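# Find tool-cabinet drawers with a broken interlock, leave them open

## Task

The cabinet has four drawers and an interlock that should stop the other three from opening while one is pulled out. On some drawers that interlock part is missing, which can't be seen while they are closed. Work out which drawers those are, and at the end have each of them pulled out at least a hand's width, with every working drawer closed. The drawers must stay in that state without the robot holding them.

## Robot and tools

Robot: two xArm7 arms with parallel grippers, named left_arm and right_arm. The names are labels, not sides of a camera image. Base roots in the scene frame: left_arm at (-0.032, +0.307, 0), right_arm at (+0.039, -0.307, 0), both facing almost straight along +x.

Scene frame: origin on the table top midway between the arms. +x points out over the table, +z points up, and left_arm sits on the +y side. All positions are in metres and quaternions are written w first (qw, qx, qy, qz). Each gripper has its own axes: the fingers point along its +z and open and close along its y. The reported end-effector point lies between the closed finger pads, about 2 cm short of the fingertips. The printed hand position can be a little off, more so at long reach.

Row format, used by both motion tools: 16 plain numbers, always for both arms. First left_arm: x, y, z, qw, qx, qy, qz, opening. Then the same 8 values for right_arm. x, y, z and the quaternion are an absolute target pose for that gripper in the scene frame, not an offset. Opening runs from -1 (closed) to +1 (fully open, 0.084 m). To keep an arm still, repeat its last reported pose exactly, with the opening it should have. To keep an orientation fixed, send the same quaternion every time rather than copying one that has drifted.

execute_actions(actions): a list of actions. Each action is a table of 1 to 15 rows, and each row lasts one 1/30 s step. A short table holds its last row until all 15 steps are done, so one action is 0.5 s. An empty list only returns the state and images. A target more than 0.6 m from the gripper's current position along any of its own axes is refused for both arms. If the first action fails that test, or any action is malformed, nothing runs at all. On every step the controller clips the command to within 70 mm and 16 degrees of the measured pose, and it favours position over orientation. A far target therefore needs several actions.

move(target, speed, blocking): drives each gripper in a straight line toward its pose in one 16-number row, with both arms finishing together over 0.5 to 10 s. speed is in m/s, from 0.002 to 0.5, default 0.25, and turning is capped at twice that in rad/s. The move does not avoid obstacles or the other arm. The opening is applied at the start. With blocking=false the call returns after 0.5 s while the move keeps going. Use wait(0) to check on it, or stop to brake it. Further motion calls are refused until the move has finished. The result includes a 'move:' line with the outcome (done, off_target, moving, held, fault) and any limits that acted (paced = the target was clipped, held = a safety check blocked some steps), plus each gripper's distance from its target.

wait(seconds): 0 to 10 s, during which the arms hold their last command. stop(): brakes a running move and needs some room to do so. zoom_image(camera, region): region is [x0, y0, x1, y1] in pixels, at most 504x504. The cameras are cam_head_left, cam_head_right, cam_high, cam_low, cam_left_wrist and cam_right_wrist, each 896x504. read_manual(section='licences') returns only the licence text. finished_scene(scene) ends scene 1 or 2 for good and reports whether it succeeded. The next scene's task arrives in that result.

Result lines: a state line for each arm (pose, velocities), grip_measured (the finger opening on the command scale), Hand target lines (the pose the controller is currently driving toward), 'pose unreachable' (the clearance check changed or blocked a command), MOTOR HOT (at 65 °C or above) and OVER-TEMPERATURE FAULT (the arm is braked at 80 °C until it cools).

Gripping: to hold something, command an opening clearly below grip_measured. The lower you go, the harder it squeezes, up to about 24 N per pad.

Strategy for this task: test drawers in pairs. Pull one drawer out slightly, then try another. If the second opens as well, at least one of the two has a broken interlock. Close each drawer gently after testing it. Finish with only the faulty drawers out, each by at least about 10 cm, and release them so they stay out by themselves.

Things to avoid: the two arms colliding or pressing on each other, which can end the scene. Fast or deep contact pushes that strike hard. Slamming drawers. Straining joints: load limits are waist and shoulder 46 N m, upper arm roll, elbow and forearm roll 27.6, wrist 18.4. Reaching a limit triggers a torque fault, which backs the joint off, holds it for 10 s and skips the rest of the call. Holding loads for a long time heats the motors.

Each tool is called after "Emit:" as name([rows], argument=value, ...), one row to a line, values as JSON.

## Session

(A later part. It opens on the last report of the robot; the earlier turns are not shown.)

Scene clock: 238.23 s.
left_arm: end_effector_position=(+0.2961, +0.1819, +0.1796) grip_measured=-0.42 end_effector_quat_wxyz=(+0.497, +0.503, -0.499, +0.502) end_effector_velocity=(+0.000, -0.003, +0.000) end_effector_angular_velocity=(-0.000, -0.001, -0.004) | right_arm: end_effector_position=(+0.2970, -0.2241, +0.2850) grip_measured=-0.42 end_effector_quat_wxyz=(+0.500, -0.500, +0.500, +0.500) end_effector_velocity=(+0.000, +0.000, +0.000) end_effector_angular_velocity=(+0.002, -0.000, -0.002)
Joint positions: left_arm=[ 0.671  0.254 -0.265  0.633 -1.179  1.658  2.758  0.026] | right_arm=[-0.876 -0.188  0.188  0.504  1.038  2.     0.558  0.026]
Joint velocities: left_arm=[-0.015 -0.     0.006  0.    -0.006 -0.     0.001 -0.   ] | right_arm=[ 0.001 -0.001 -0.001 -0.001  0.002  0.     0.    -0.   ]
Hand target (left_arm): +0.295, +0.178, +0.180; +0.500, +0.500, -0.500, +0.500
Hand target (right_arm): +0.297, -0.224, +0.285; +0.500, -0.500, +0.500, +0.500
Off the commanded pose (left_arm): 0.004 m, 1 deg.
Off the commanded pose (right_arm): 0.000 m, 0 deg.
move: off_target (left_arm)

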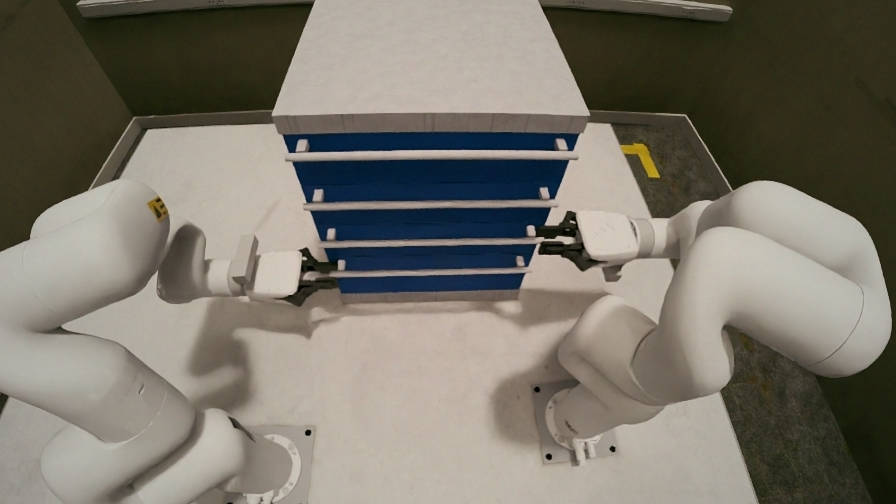

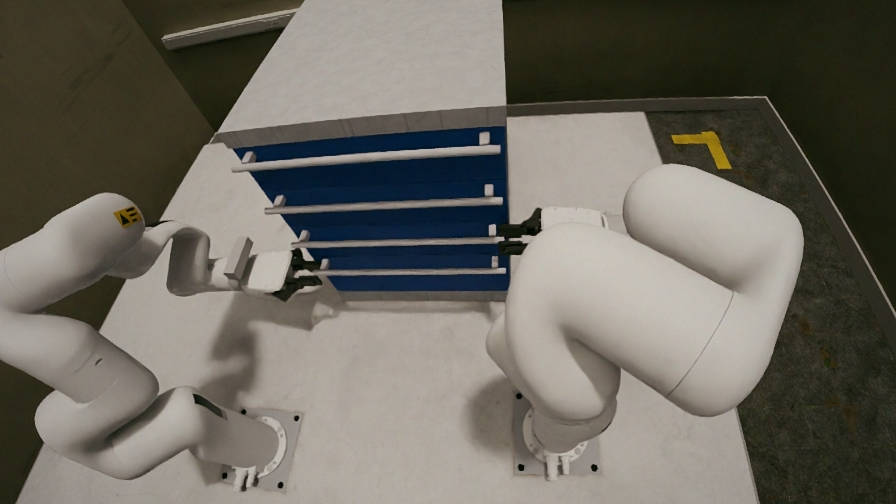

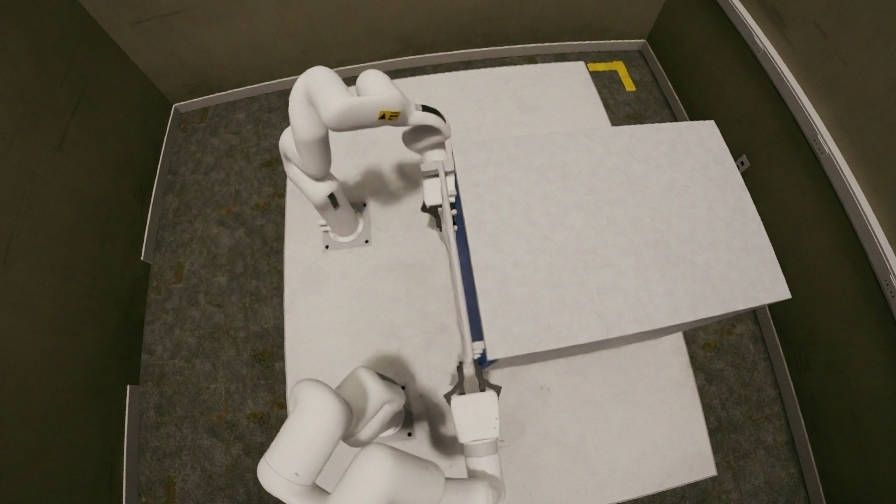

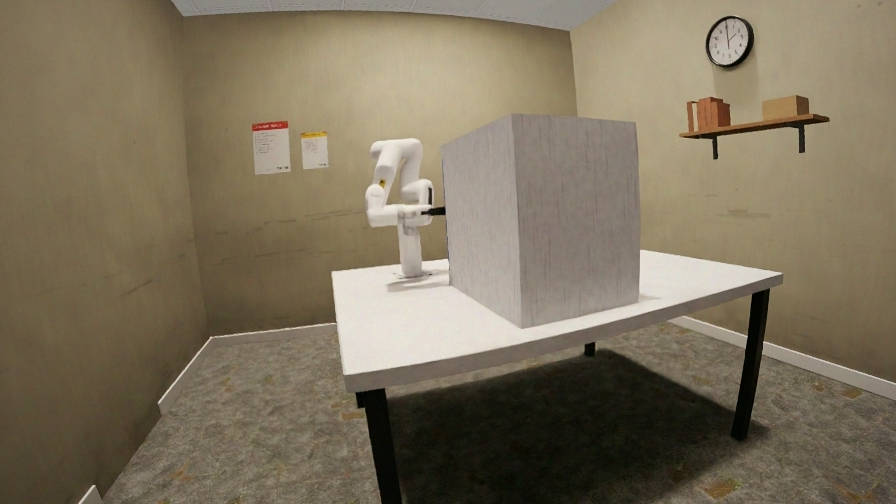

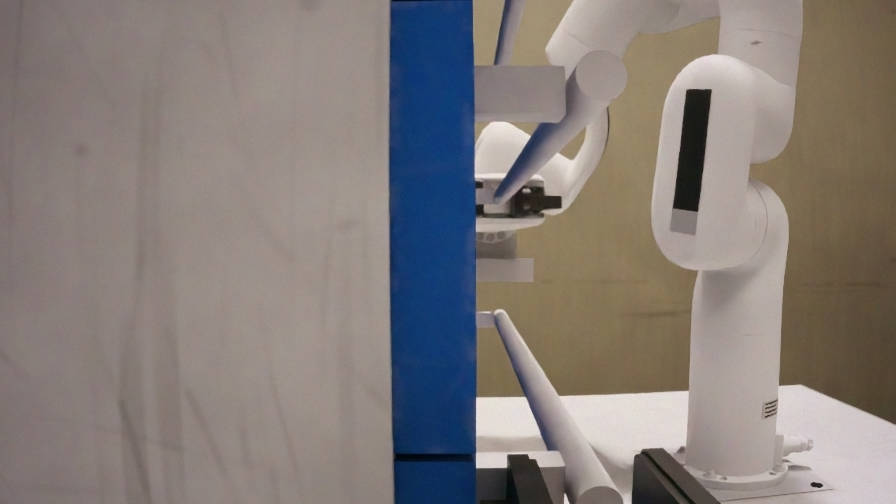

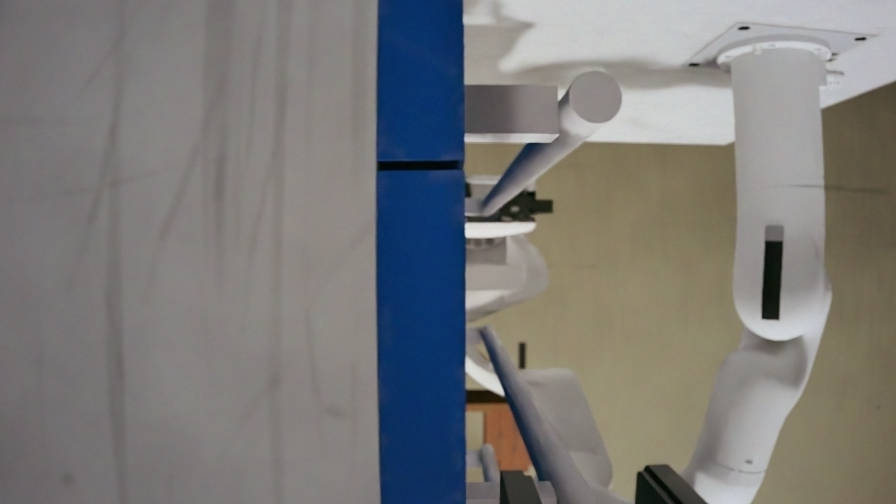

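Emit:
execute_actions([
  [[0.293,0.185,0.180,0.5,0.5,-0.5,0.5,-0.4, 0.295,-0.225,0.285,0.5,-0.5,0.5,0.5,-0.4]],
  [[0.293,0.185,0.180,0.5,0.5,-0.5,0.5,-0.6, 0.295,-0.225,0.285,0.5,-0.5,0.5,0.5,-0.6],[0.293,0.185,0.180,0.5,0.5,-0.5,0.5,-0.6, 0.295,-0.225,0.285,0.5,-0.5,0.5,0.5,-0.6],[0.293,0.185,0.180,0.5,0.5,-0.5,0.5,-0.6, 0.295,-0.225,0.285,0.5,-0.5,0.5,0.5,-0.6],[0.293,0.185,0.180,0.5,0.5,-0.5,0.5,-0.7, 0.295,-0.225,0.285,0.5,-0.5,0.5,0.5,-0.7],[0.293,0.185,0.180,0.5,0.5,-0.5,0.5,-0.7, 0.295,-0.225,0.285,0.5,-0.5,0.5,0.5,-0.7],[0.293,0.185,0.180,0.5,0.5,-0.5,0.5,-0.7, 0.295,-0.225,0.285,0.5,-0.5,0.5,0.5,-0.7],[0.293,0.185,0.180,0.5,0.5,-0.5,0.5,-0.8, 0.295,-0.225,0.285,0.5,-0.5,0.5,0.5,-0.8],[0.293,0.185,0.180,0.5,0.5,-0.5,0.5,-0.8, 0.295,-0.225,0.285,0.5,-0.5,0.5,0.5,-0.8],[0.293,0.185,0.180,0.5,0.5,-0.5,0.5,-0.8, 0.295,-0.225,0.285,0.5,-0.5,0.5,0.5,-0.8],[0.293,0.185,0.180,0.5,0.5,-0.5,0.5,-1, 0.295,-0.225,0.285,0.5,-0.5,0.5,0.5,-1]],
])

Emit:
move(target=[0.175,0.185,0.180,0.5,0.5,-0.5,0.5,-1, 0.295,-0.225,0.285,0.5,-0.5,0.5,0.5,-1], speed=0.06)

Scene clock: 259.23 s.
left_arm: end_effector_position=(+0.2923, +0.1838, +0.1801) grip_measured=-0.75 end_effector_quat_wxyz=(+0.501, +0.499, -0.500, +0.499) end_effector_velocity=(-0.000, +0.001, -0.000) end_effector_angular_velocity=(-0.000, +0.000, +0.002) | right_arm: end_effector_position=(+0.2954, -0.2251, +0.2850) grip_measured=-0.76 end_effector_quat_wxyz=(+0.500, -0.500, +0.500, +0.499) end_effector_velocity=(-0.001, +0.000, -0.000) end_effector_angular_velocity=(+0.002, +0.003, +0.002)
Joint positions: left_arm=[ 0.678  0.257 -0.264  0.636 -1.161  1.668  2.76   0.011] | right_arm=[-0.879 -0.191  0.184  0.501  1.033  2.003  0.556  0.011]
Joint velocities: left_arm=[ 0.004  0.    -0.001 -0.     0.001  0.    -0.    -0.   ] | right_arm=[ 0.    -0.    -0.001 -0.002 -0.002  0.002  0.001 -0.   ]
Hand target (left_arm): +0.293, +0.185, +0.180; +0.500, +0.500, -0.500, +0.500
Hand target (right_arm): +0.295, -0.225, +0.285; +0.500, -0.500, +0.500, +0.500
Off the commanded pose (left_arm): 0.001 m, 0 deg.
Off the commanded pose (right_arm): 0.000 m, 0 deg.

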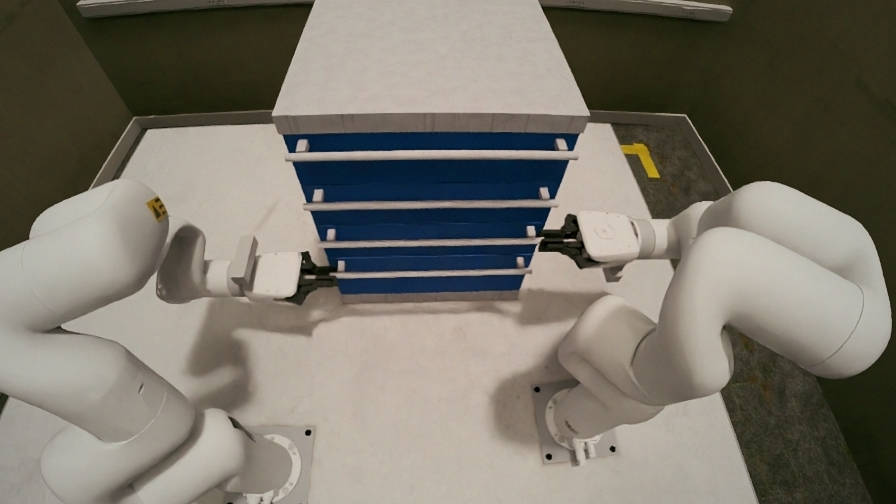

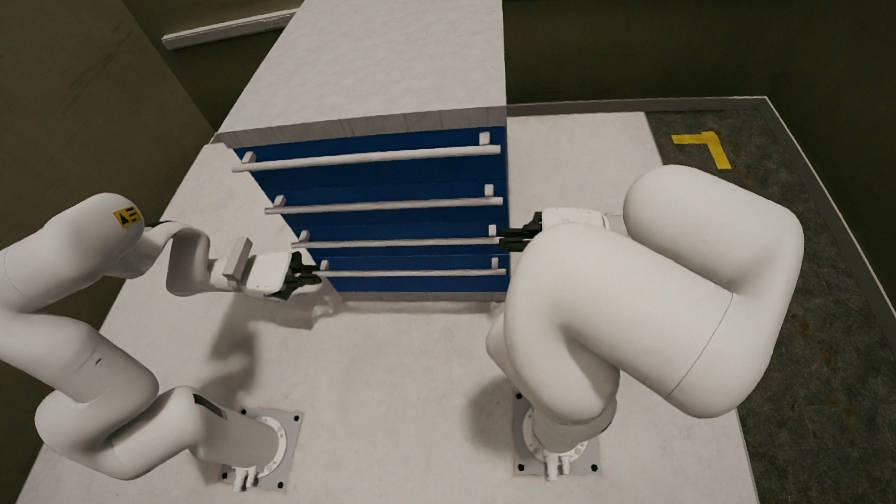

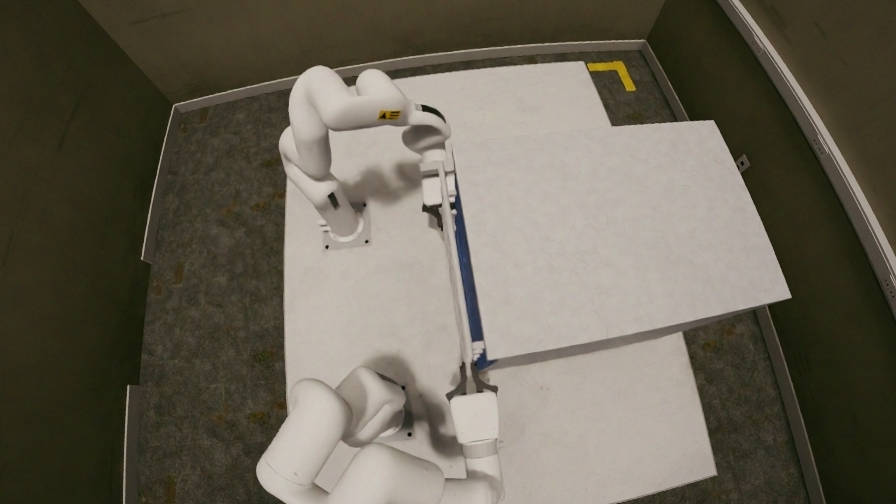

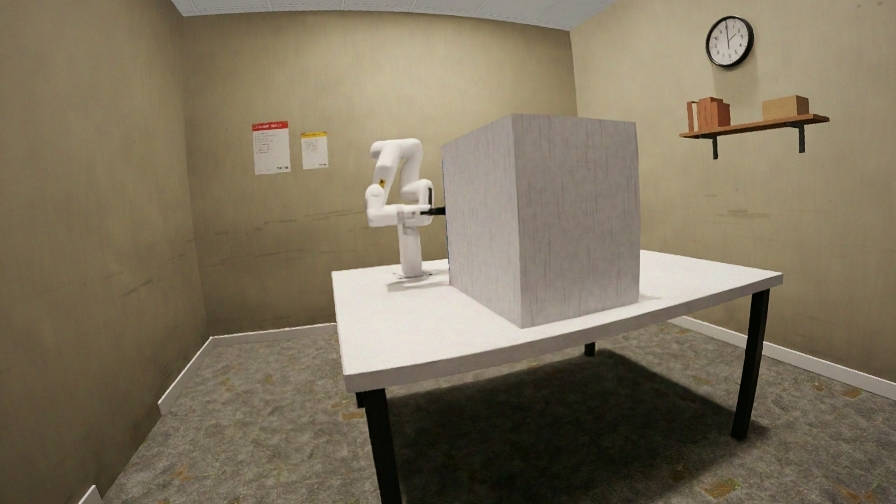

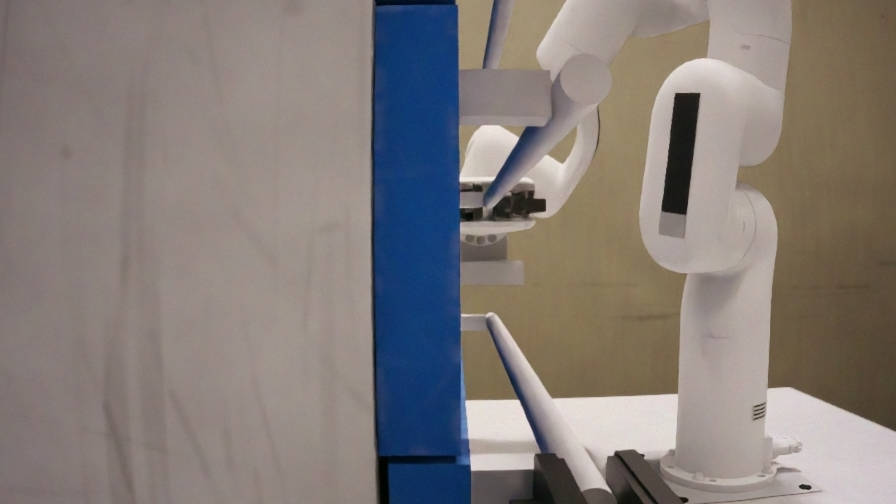

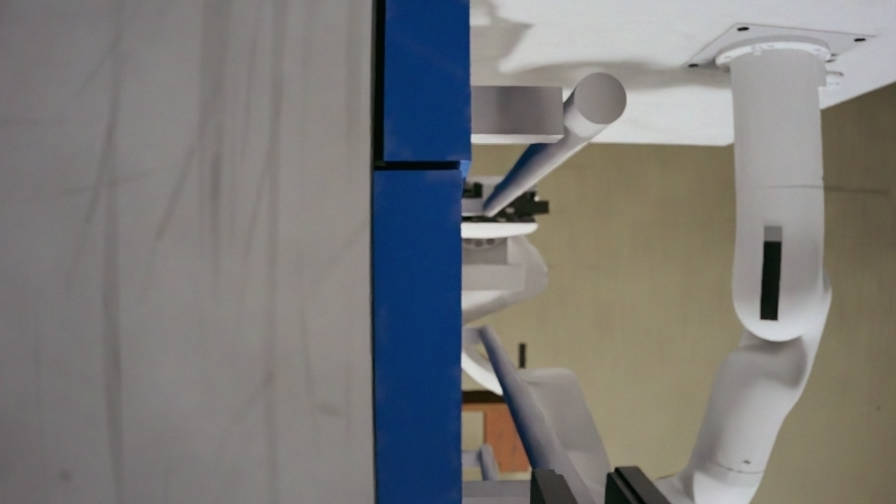

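Scene clock: 261.50 s.
left_arm: end_effector_position=(+0.1747, +0.1847, +0.1798) grip_measured=-0.75 end_effector_quat_wxyz=(+0.500, +0.500, -0.500, +0.500) end_effector_velocity=(+0.000, +0.000, +0.000) end_effector_angular_velocity=(+0.000, -0.001, -0.000) | right_arm: end_effector_position=(+0.2950, -0.2250, +0.2850) grip_measured=-0.76 end_effector_quat_wxyz=(+0.500, -0.500, +0.500, +0.500) end_effector_velocity=(+0.000, +0.000, +0.000) end_effector_angular_velocity=(-0.000, -0.001, +0.000)
Joint positions: left_arm=[ 0.783  0.014 -0.172  0.306 -0.988  1.733  2.897  0.011] | right_arm=[-0.879 -0.192  0.184  0.501  1.032  2.003  0.556  0.011]
Joint velocities: left_arm=[ 0.002 -0.001 -0.001  0.     0.001  0.001  0.    -0.   ] | right_arm=[ 0.001  0.    -0.     0.001  0.     0.    -0.     0.   ]
Hand target (left_arm): +0.175, +0.185, +0.180; +0.500, +0.500, -0.500, +0.500
Hand target (right_arm): +0.295, -0.225, +0.285; +0.500, -0.500, +0.500, +0.500
Off the commanded pose (left_arm): 0.000 m, 0 deg.
Off the commanded pose (right_arm): 0.000 m, 0 deg.
move: done

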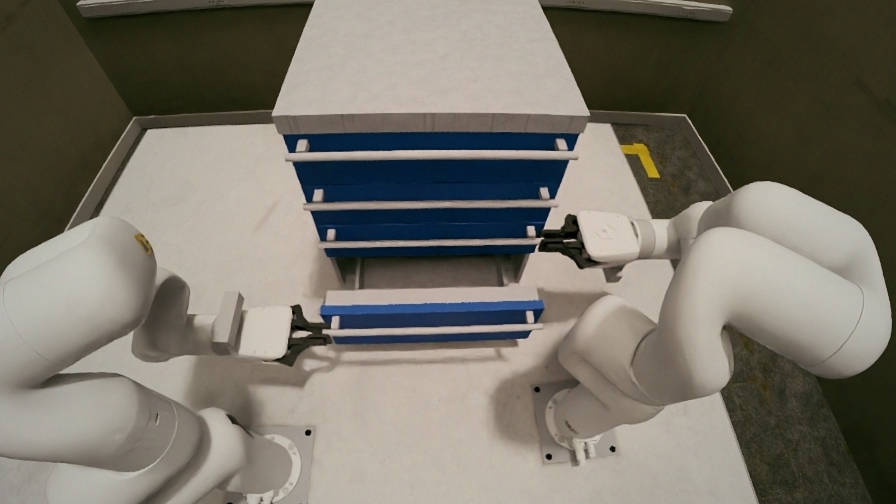

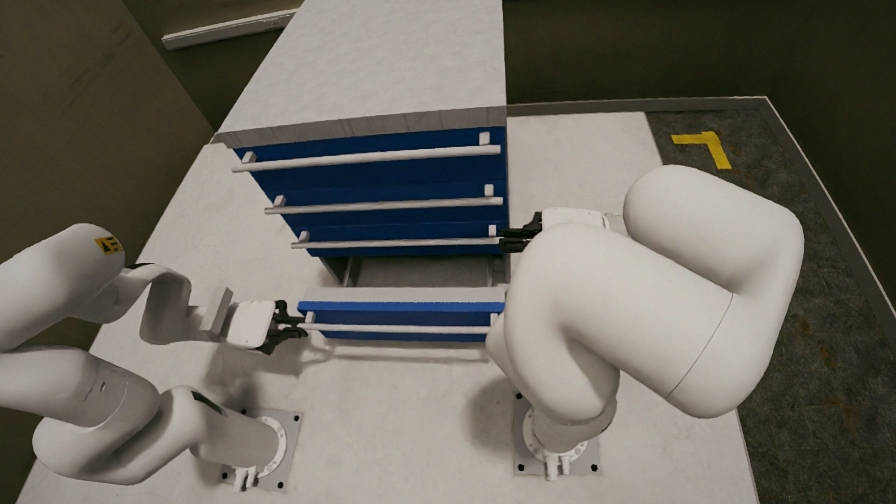

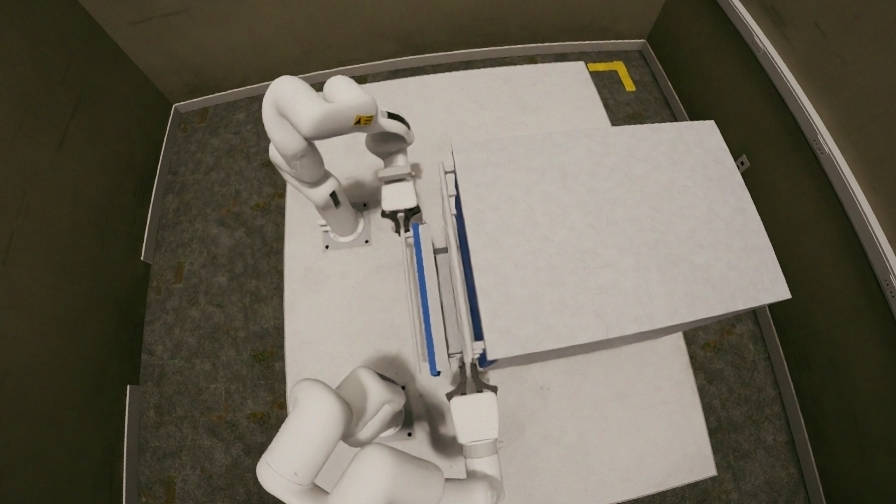

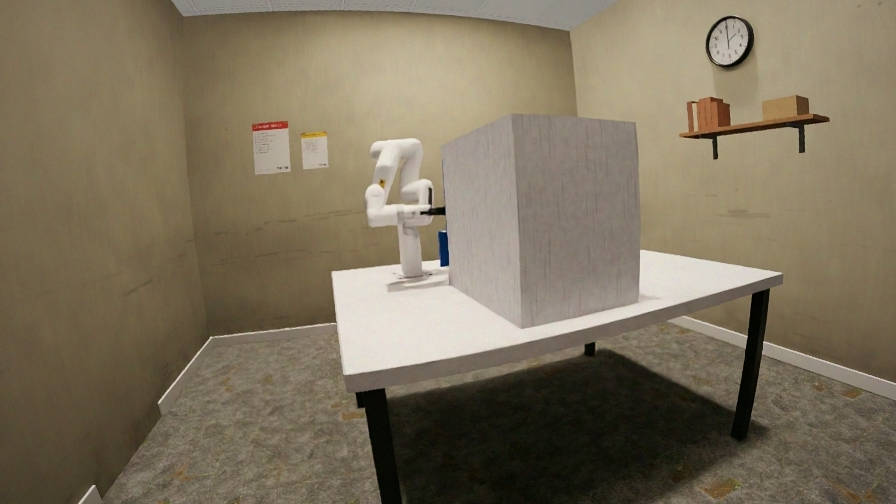

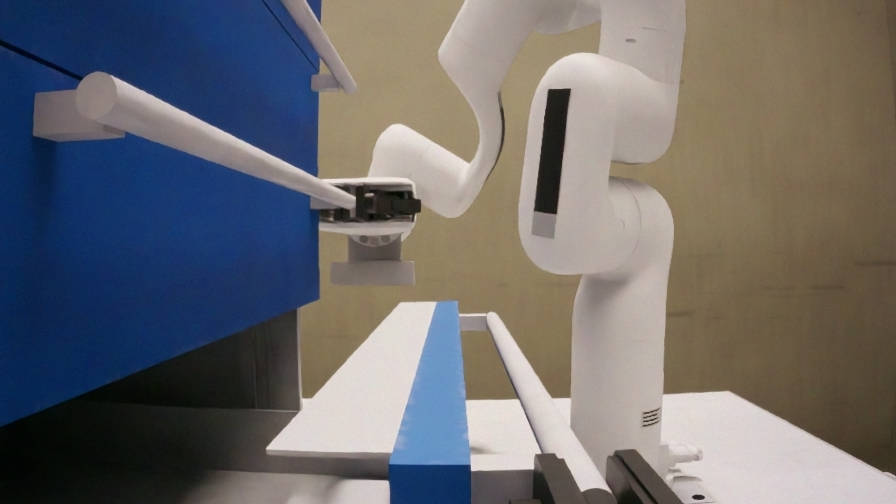

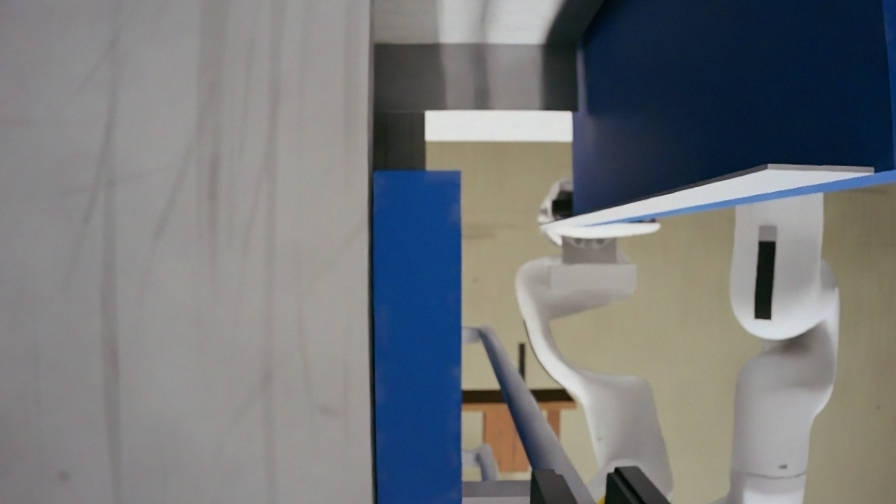

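Emit:
move(target=[0.175,0.185,0.180,0.5,0.5,-0.5,0.5,-1, 0.283,-0.225,0.285,0.5,-0.5,0.5,0.5,-1], speed=0.02)

Scene clock: 271.53 s.
left_arm: end_effector_position=(+0.1751, +0.1851, +0.1800) grip_measured=-0.75 end_effector_quat_wxyz=(+0.500, +0.500, -0.500, +0.500) end_effector_velocity=(+0.000, -0.000, +0.000) end_effector_angular_velocity=(-0.000, -0.000, +0.000) | right_arm: end_effector_position=(+0.2830, -0.2250, +0.2850) grip_measured=-0.76 end_effector_quat_wxyz=(+0.500, -0.500, +0.500, +0.500) end_effector_velocity=(-0.000, +0.000, +0.000) end_effector_angular_velocity=(-0.001, -0.002, +0.001)
Joint positions: left_arm=[ 0.783  0.013 -0.171  0.306 -0.988  1.733  2.897  0.011] | right_arm=[-0.89  -0.223  0.169  0.472  1.008  2.02   0.546  0.011]
Joint velocities: left_arm=[-0.001  0.     0.    -0.    -0.001 -0.    -0.     0.   ] | right_arm=[ 0.    -0.001  0.     0.001 -0.     0.001 -0.001 -0.   ]
Hand target (left_arm): +0.175, +0.185, +0.180; +0.500, +0.500, -0.500, +0.500
Hand target (right_arm): +0.283, -0.225, +0.285; +0.500, -0.500, +0.500, +0.500
Off the commanded pose (left_arm): 0.000 m, 0 deg.
Off the commanded pose (right_arm): 0.000 m, 0 deg.
move: done

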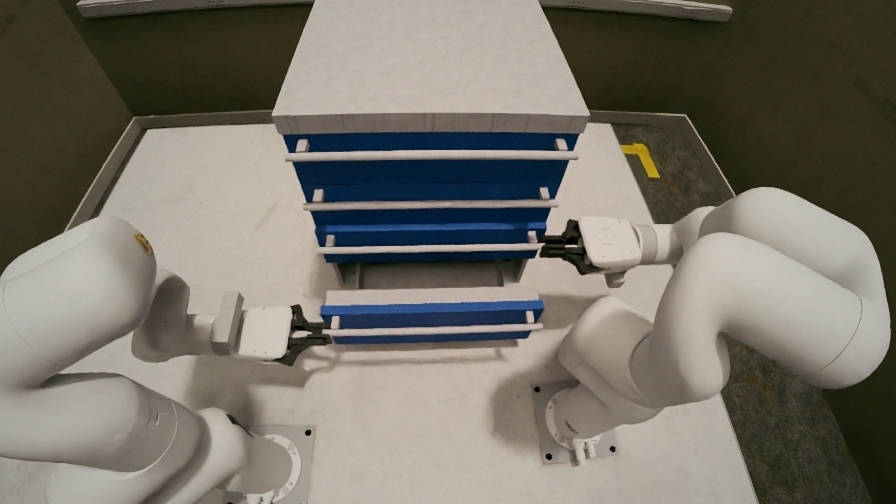

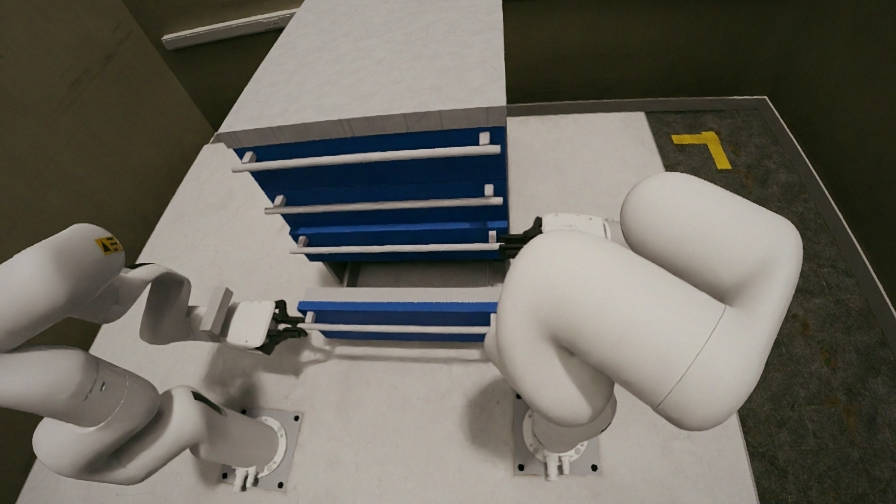

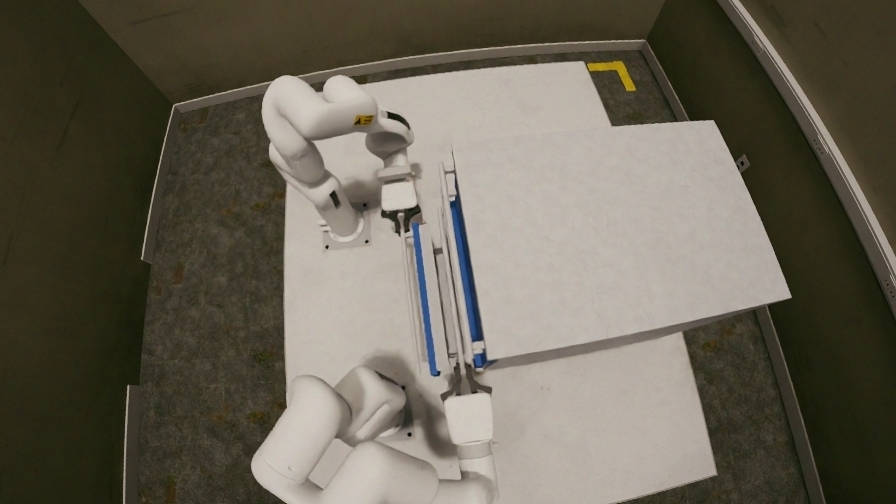

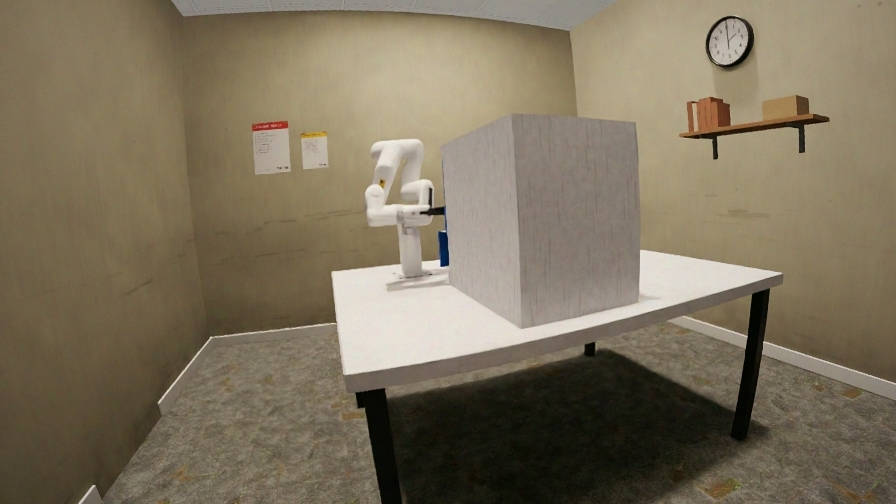

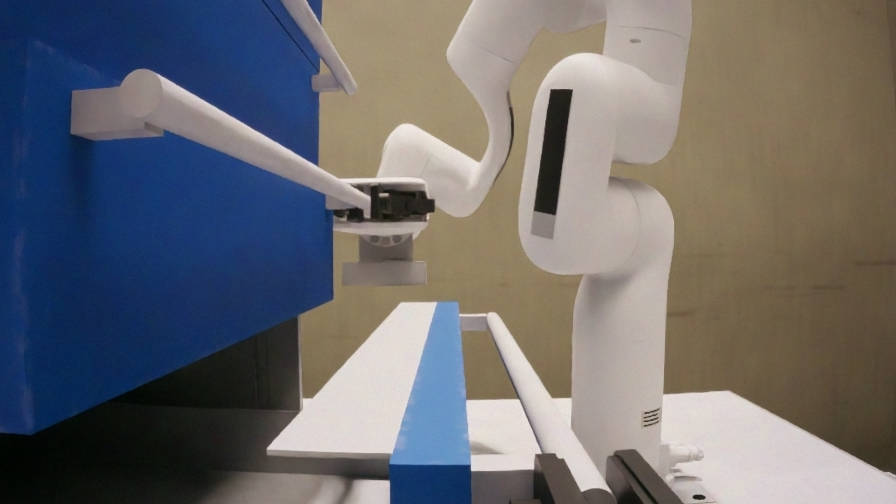

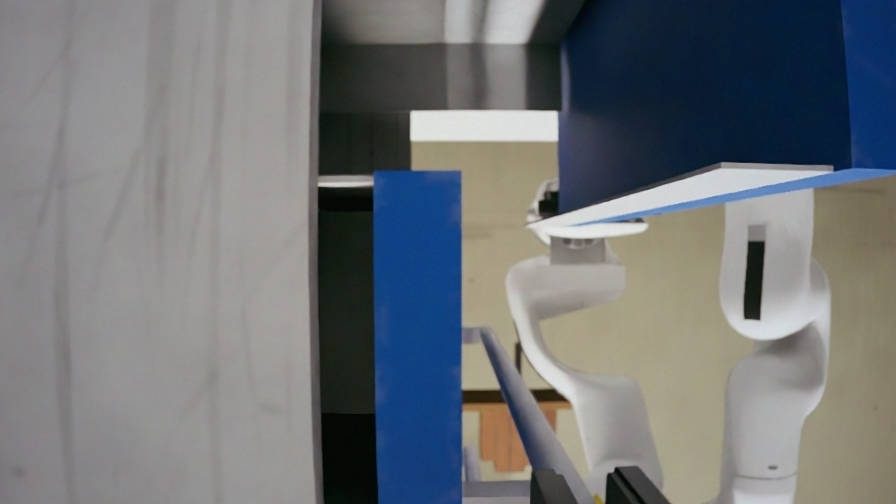

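Emit:
execute_actions([
  [[0.175,0.185,0.180,0.5,0.5,-0.5,0.5,-0.4, 0.280,-0.225,0.285,0.5,-0.5,0.5,0.5,-1],[0.175,0.185,0.180,0.5,0.5,-0.5,0.5,-0.4, 0.279,-0.225,0.285,0.5,-0.5,0.5,0.5,-1],[0.175,0.185,0.180,0.5,0.5,-0.5,0.5,-0.4, 0.278,-0.225,0.285,0.5,-0.5,0.5,0.5,-1],[0.175,0.185,0.180,0.5,0.5,-0.5,0.5,-0.4, 0.277,-0.225,0.285,0.5,-0.5,0.5,0.5,-1],[0.175,0.185,0.180,0.5,0.5,-0.5,0.5,-0.4, 0.276,-0.225,0.285,0.5,-0.5,0.5,0.5,-1],[0.175,0.185,0.180,0.5,0.5,-0.5,0.5,-0.4, 0.275,-0.225,0.285,0.5,-0.5,0.5,0.5,-1],[0.175,0.185,0.180,0.5,0.5,-0.5,0.5,-0.4, 0.274,-0.225,0.285,0.5,-0.5,0.5,0.5,-1],[0.175,0.185,0.180,0.5,0.5,-0.5,0.5,-0.4, 0.273,-0.225,0.285,0.5,-0.5,0.5,0.5,-1]],
])

Scene clock: 287.30 s.
left_arm: end_effector_position=(+0.1754, +0.1853, +0.1801) grip_measured=-0.42 end_effector_quat_wxyz=(+0.500, +0.500, -0.500, +0.500) end_effector_velocity=(-0.003, -0.002, -0.001) end_effector_angular_velocity=(-0.002, +0.005, -0.008) | right_arm: end_effector_position=(+0.2732, -0.2250, +0.2849) grip_measured=-0.76 end_effector_quat_wxyz=(+0.500, -0.500, +0.500, +0.500) end_effector_velocity=(-0.000, -0.000, +0.000) end_effector_angular_velocity=(+0.002, -0.000, -0.001)
Joint positions: left_arm=[ 0.782  0.013 -0.169  0.306 -0.988  1.733  2.897  0.026] | right_arm=[-0.901 -0.249  0.155  0.449  0.986  2.035  0.538  0.011]
Joint velocities: left_arm=[-0.003  0.001 -0.003 -0.005  0.002 -0.001  0.    -0.   ] | right_arm=[-0.002 -0.    -0.    -0.001 -0.001  0.002 -0.001 -0.   ]
Hand target (left_arm): +0.175, +0.185, +0.180; +0.500, +0.500, -0.500, +0.500
Hand target (right_arm): +0.273, -0.225, +0.285; +0.500, -0.500, +0.500, +0.500
Off the commanded pose (left_arm): 0.000 m, 0 deg.
Off the commanded pose (right_arm): 0.000 m, 0 deg.

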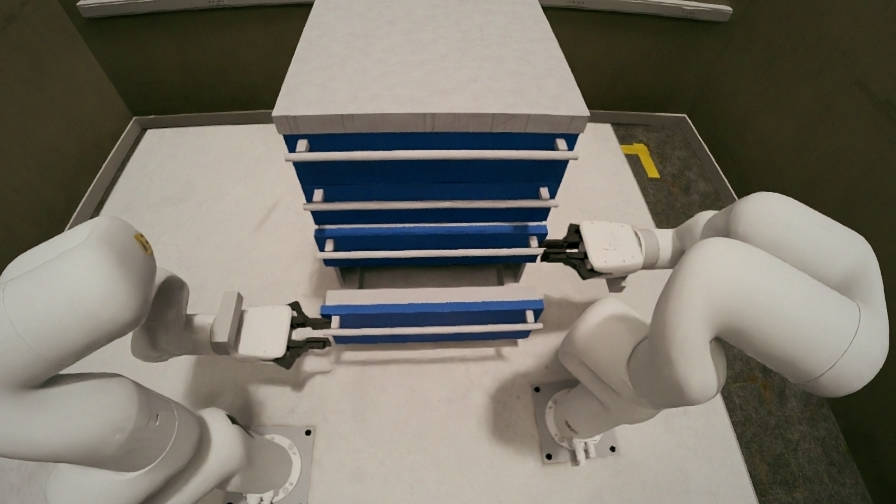

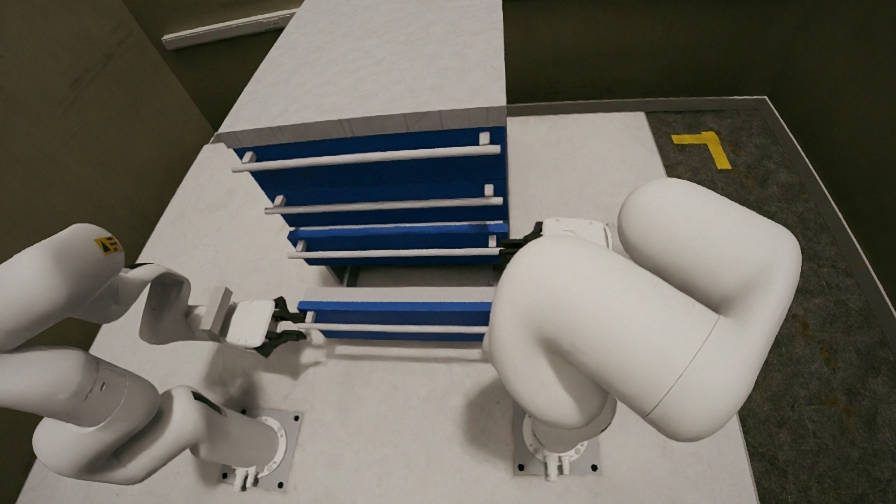

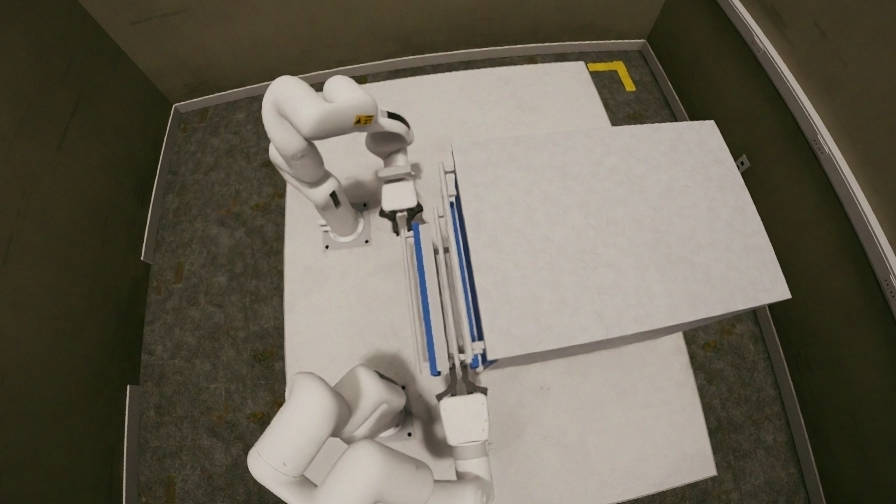

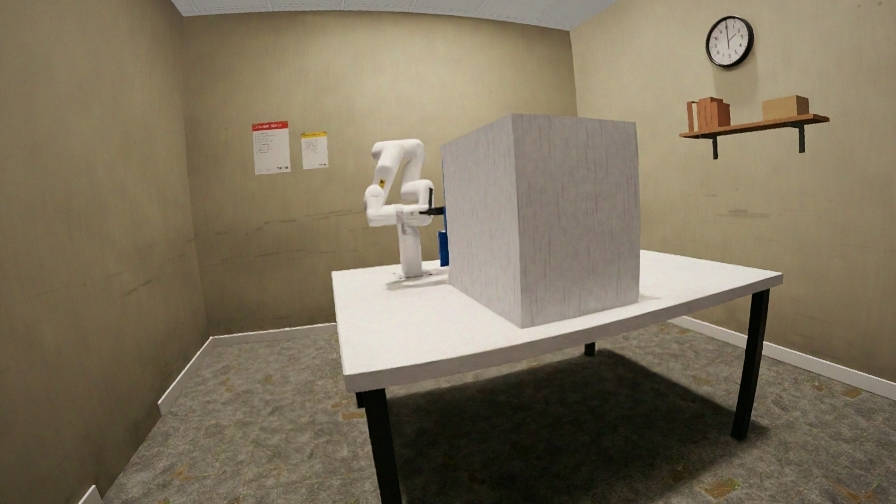

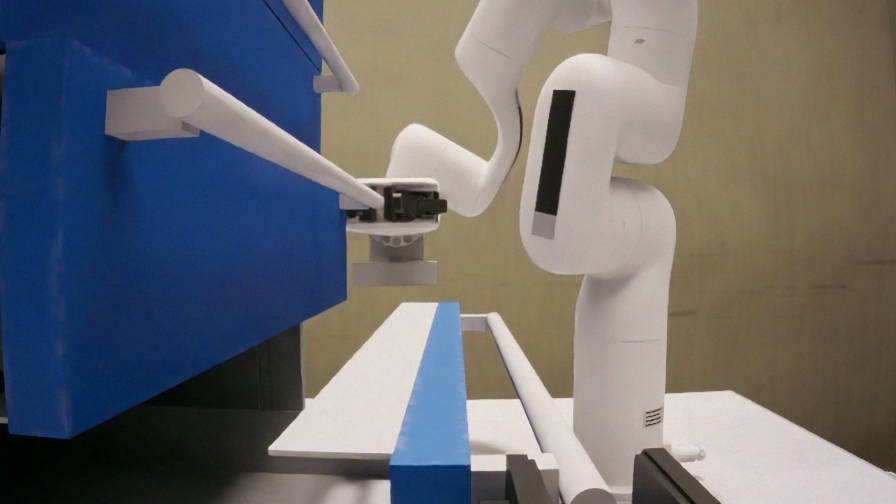

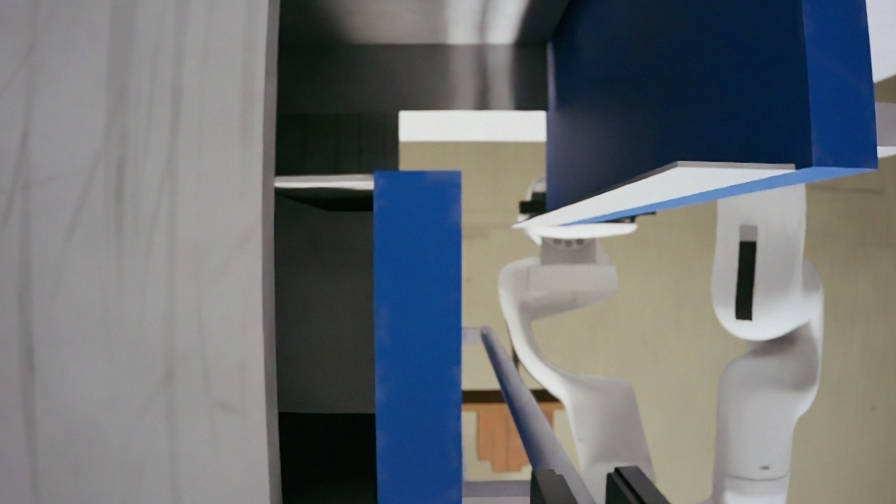

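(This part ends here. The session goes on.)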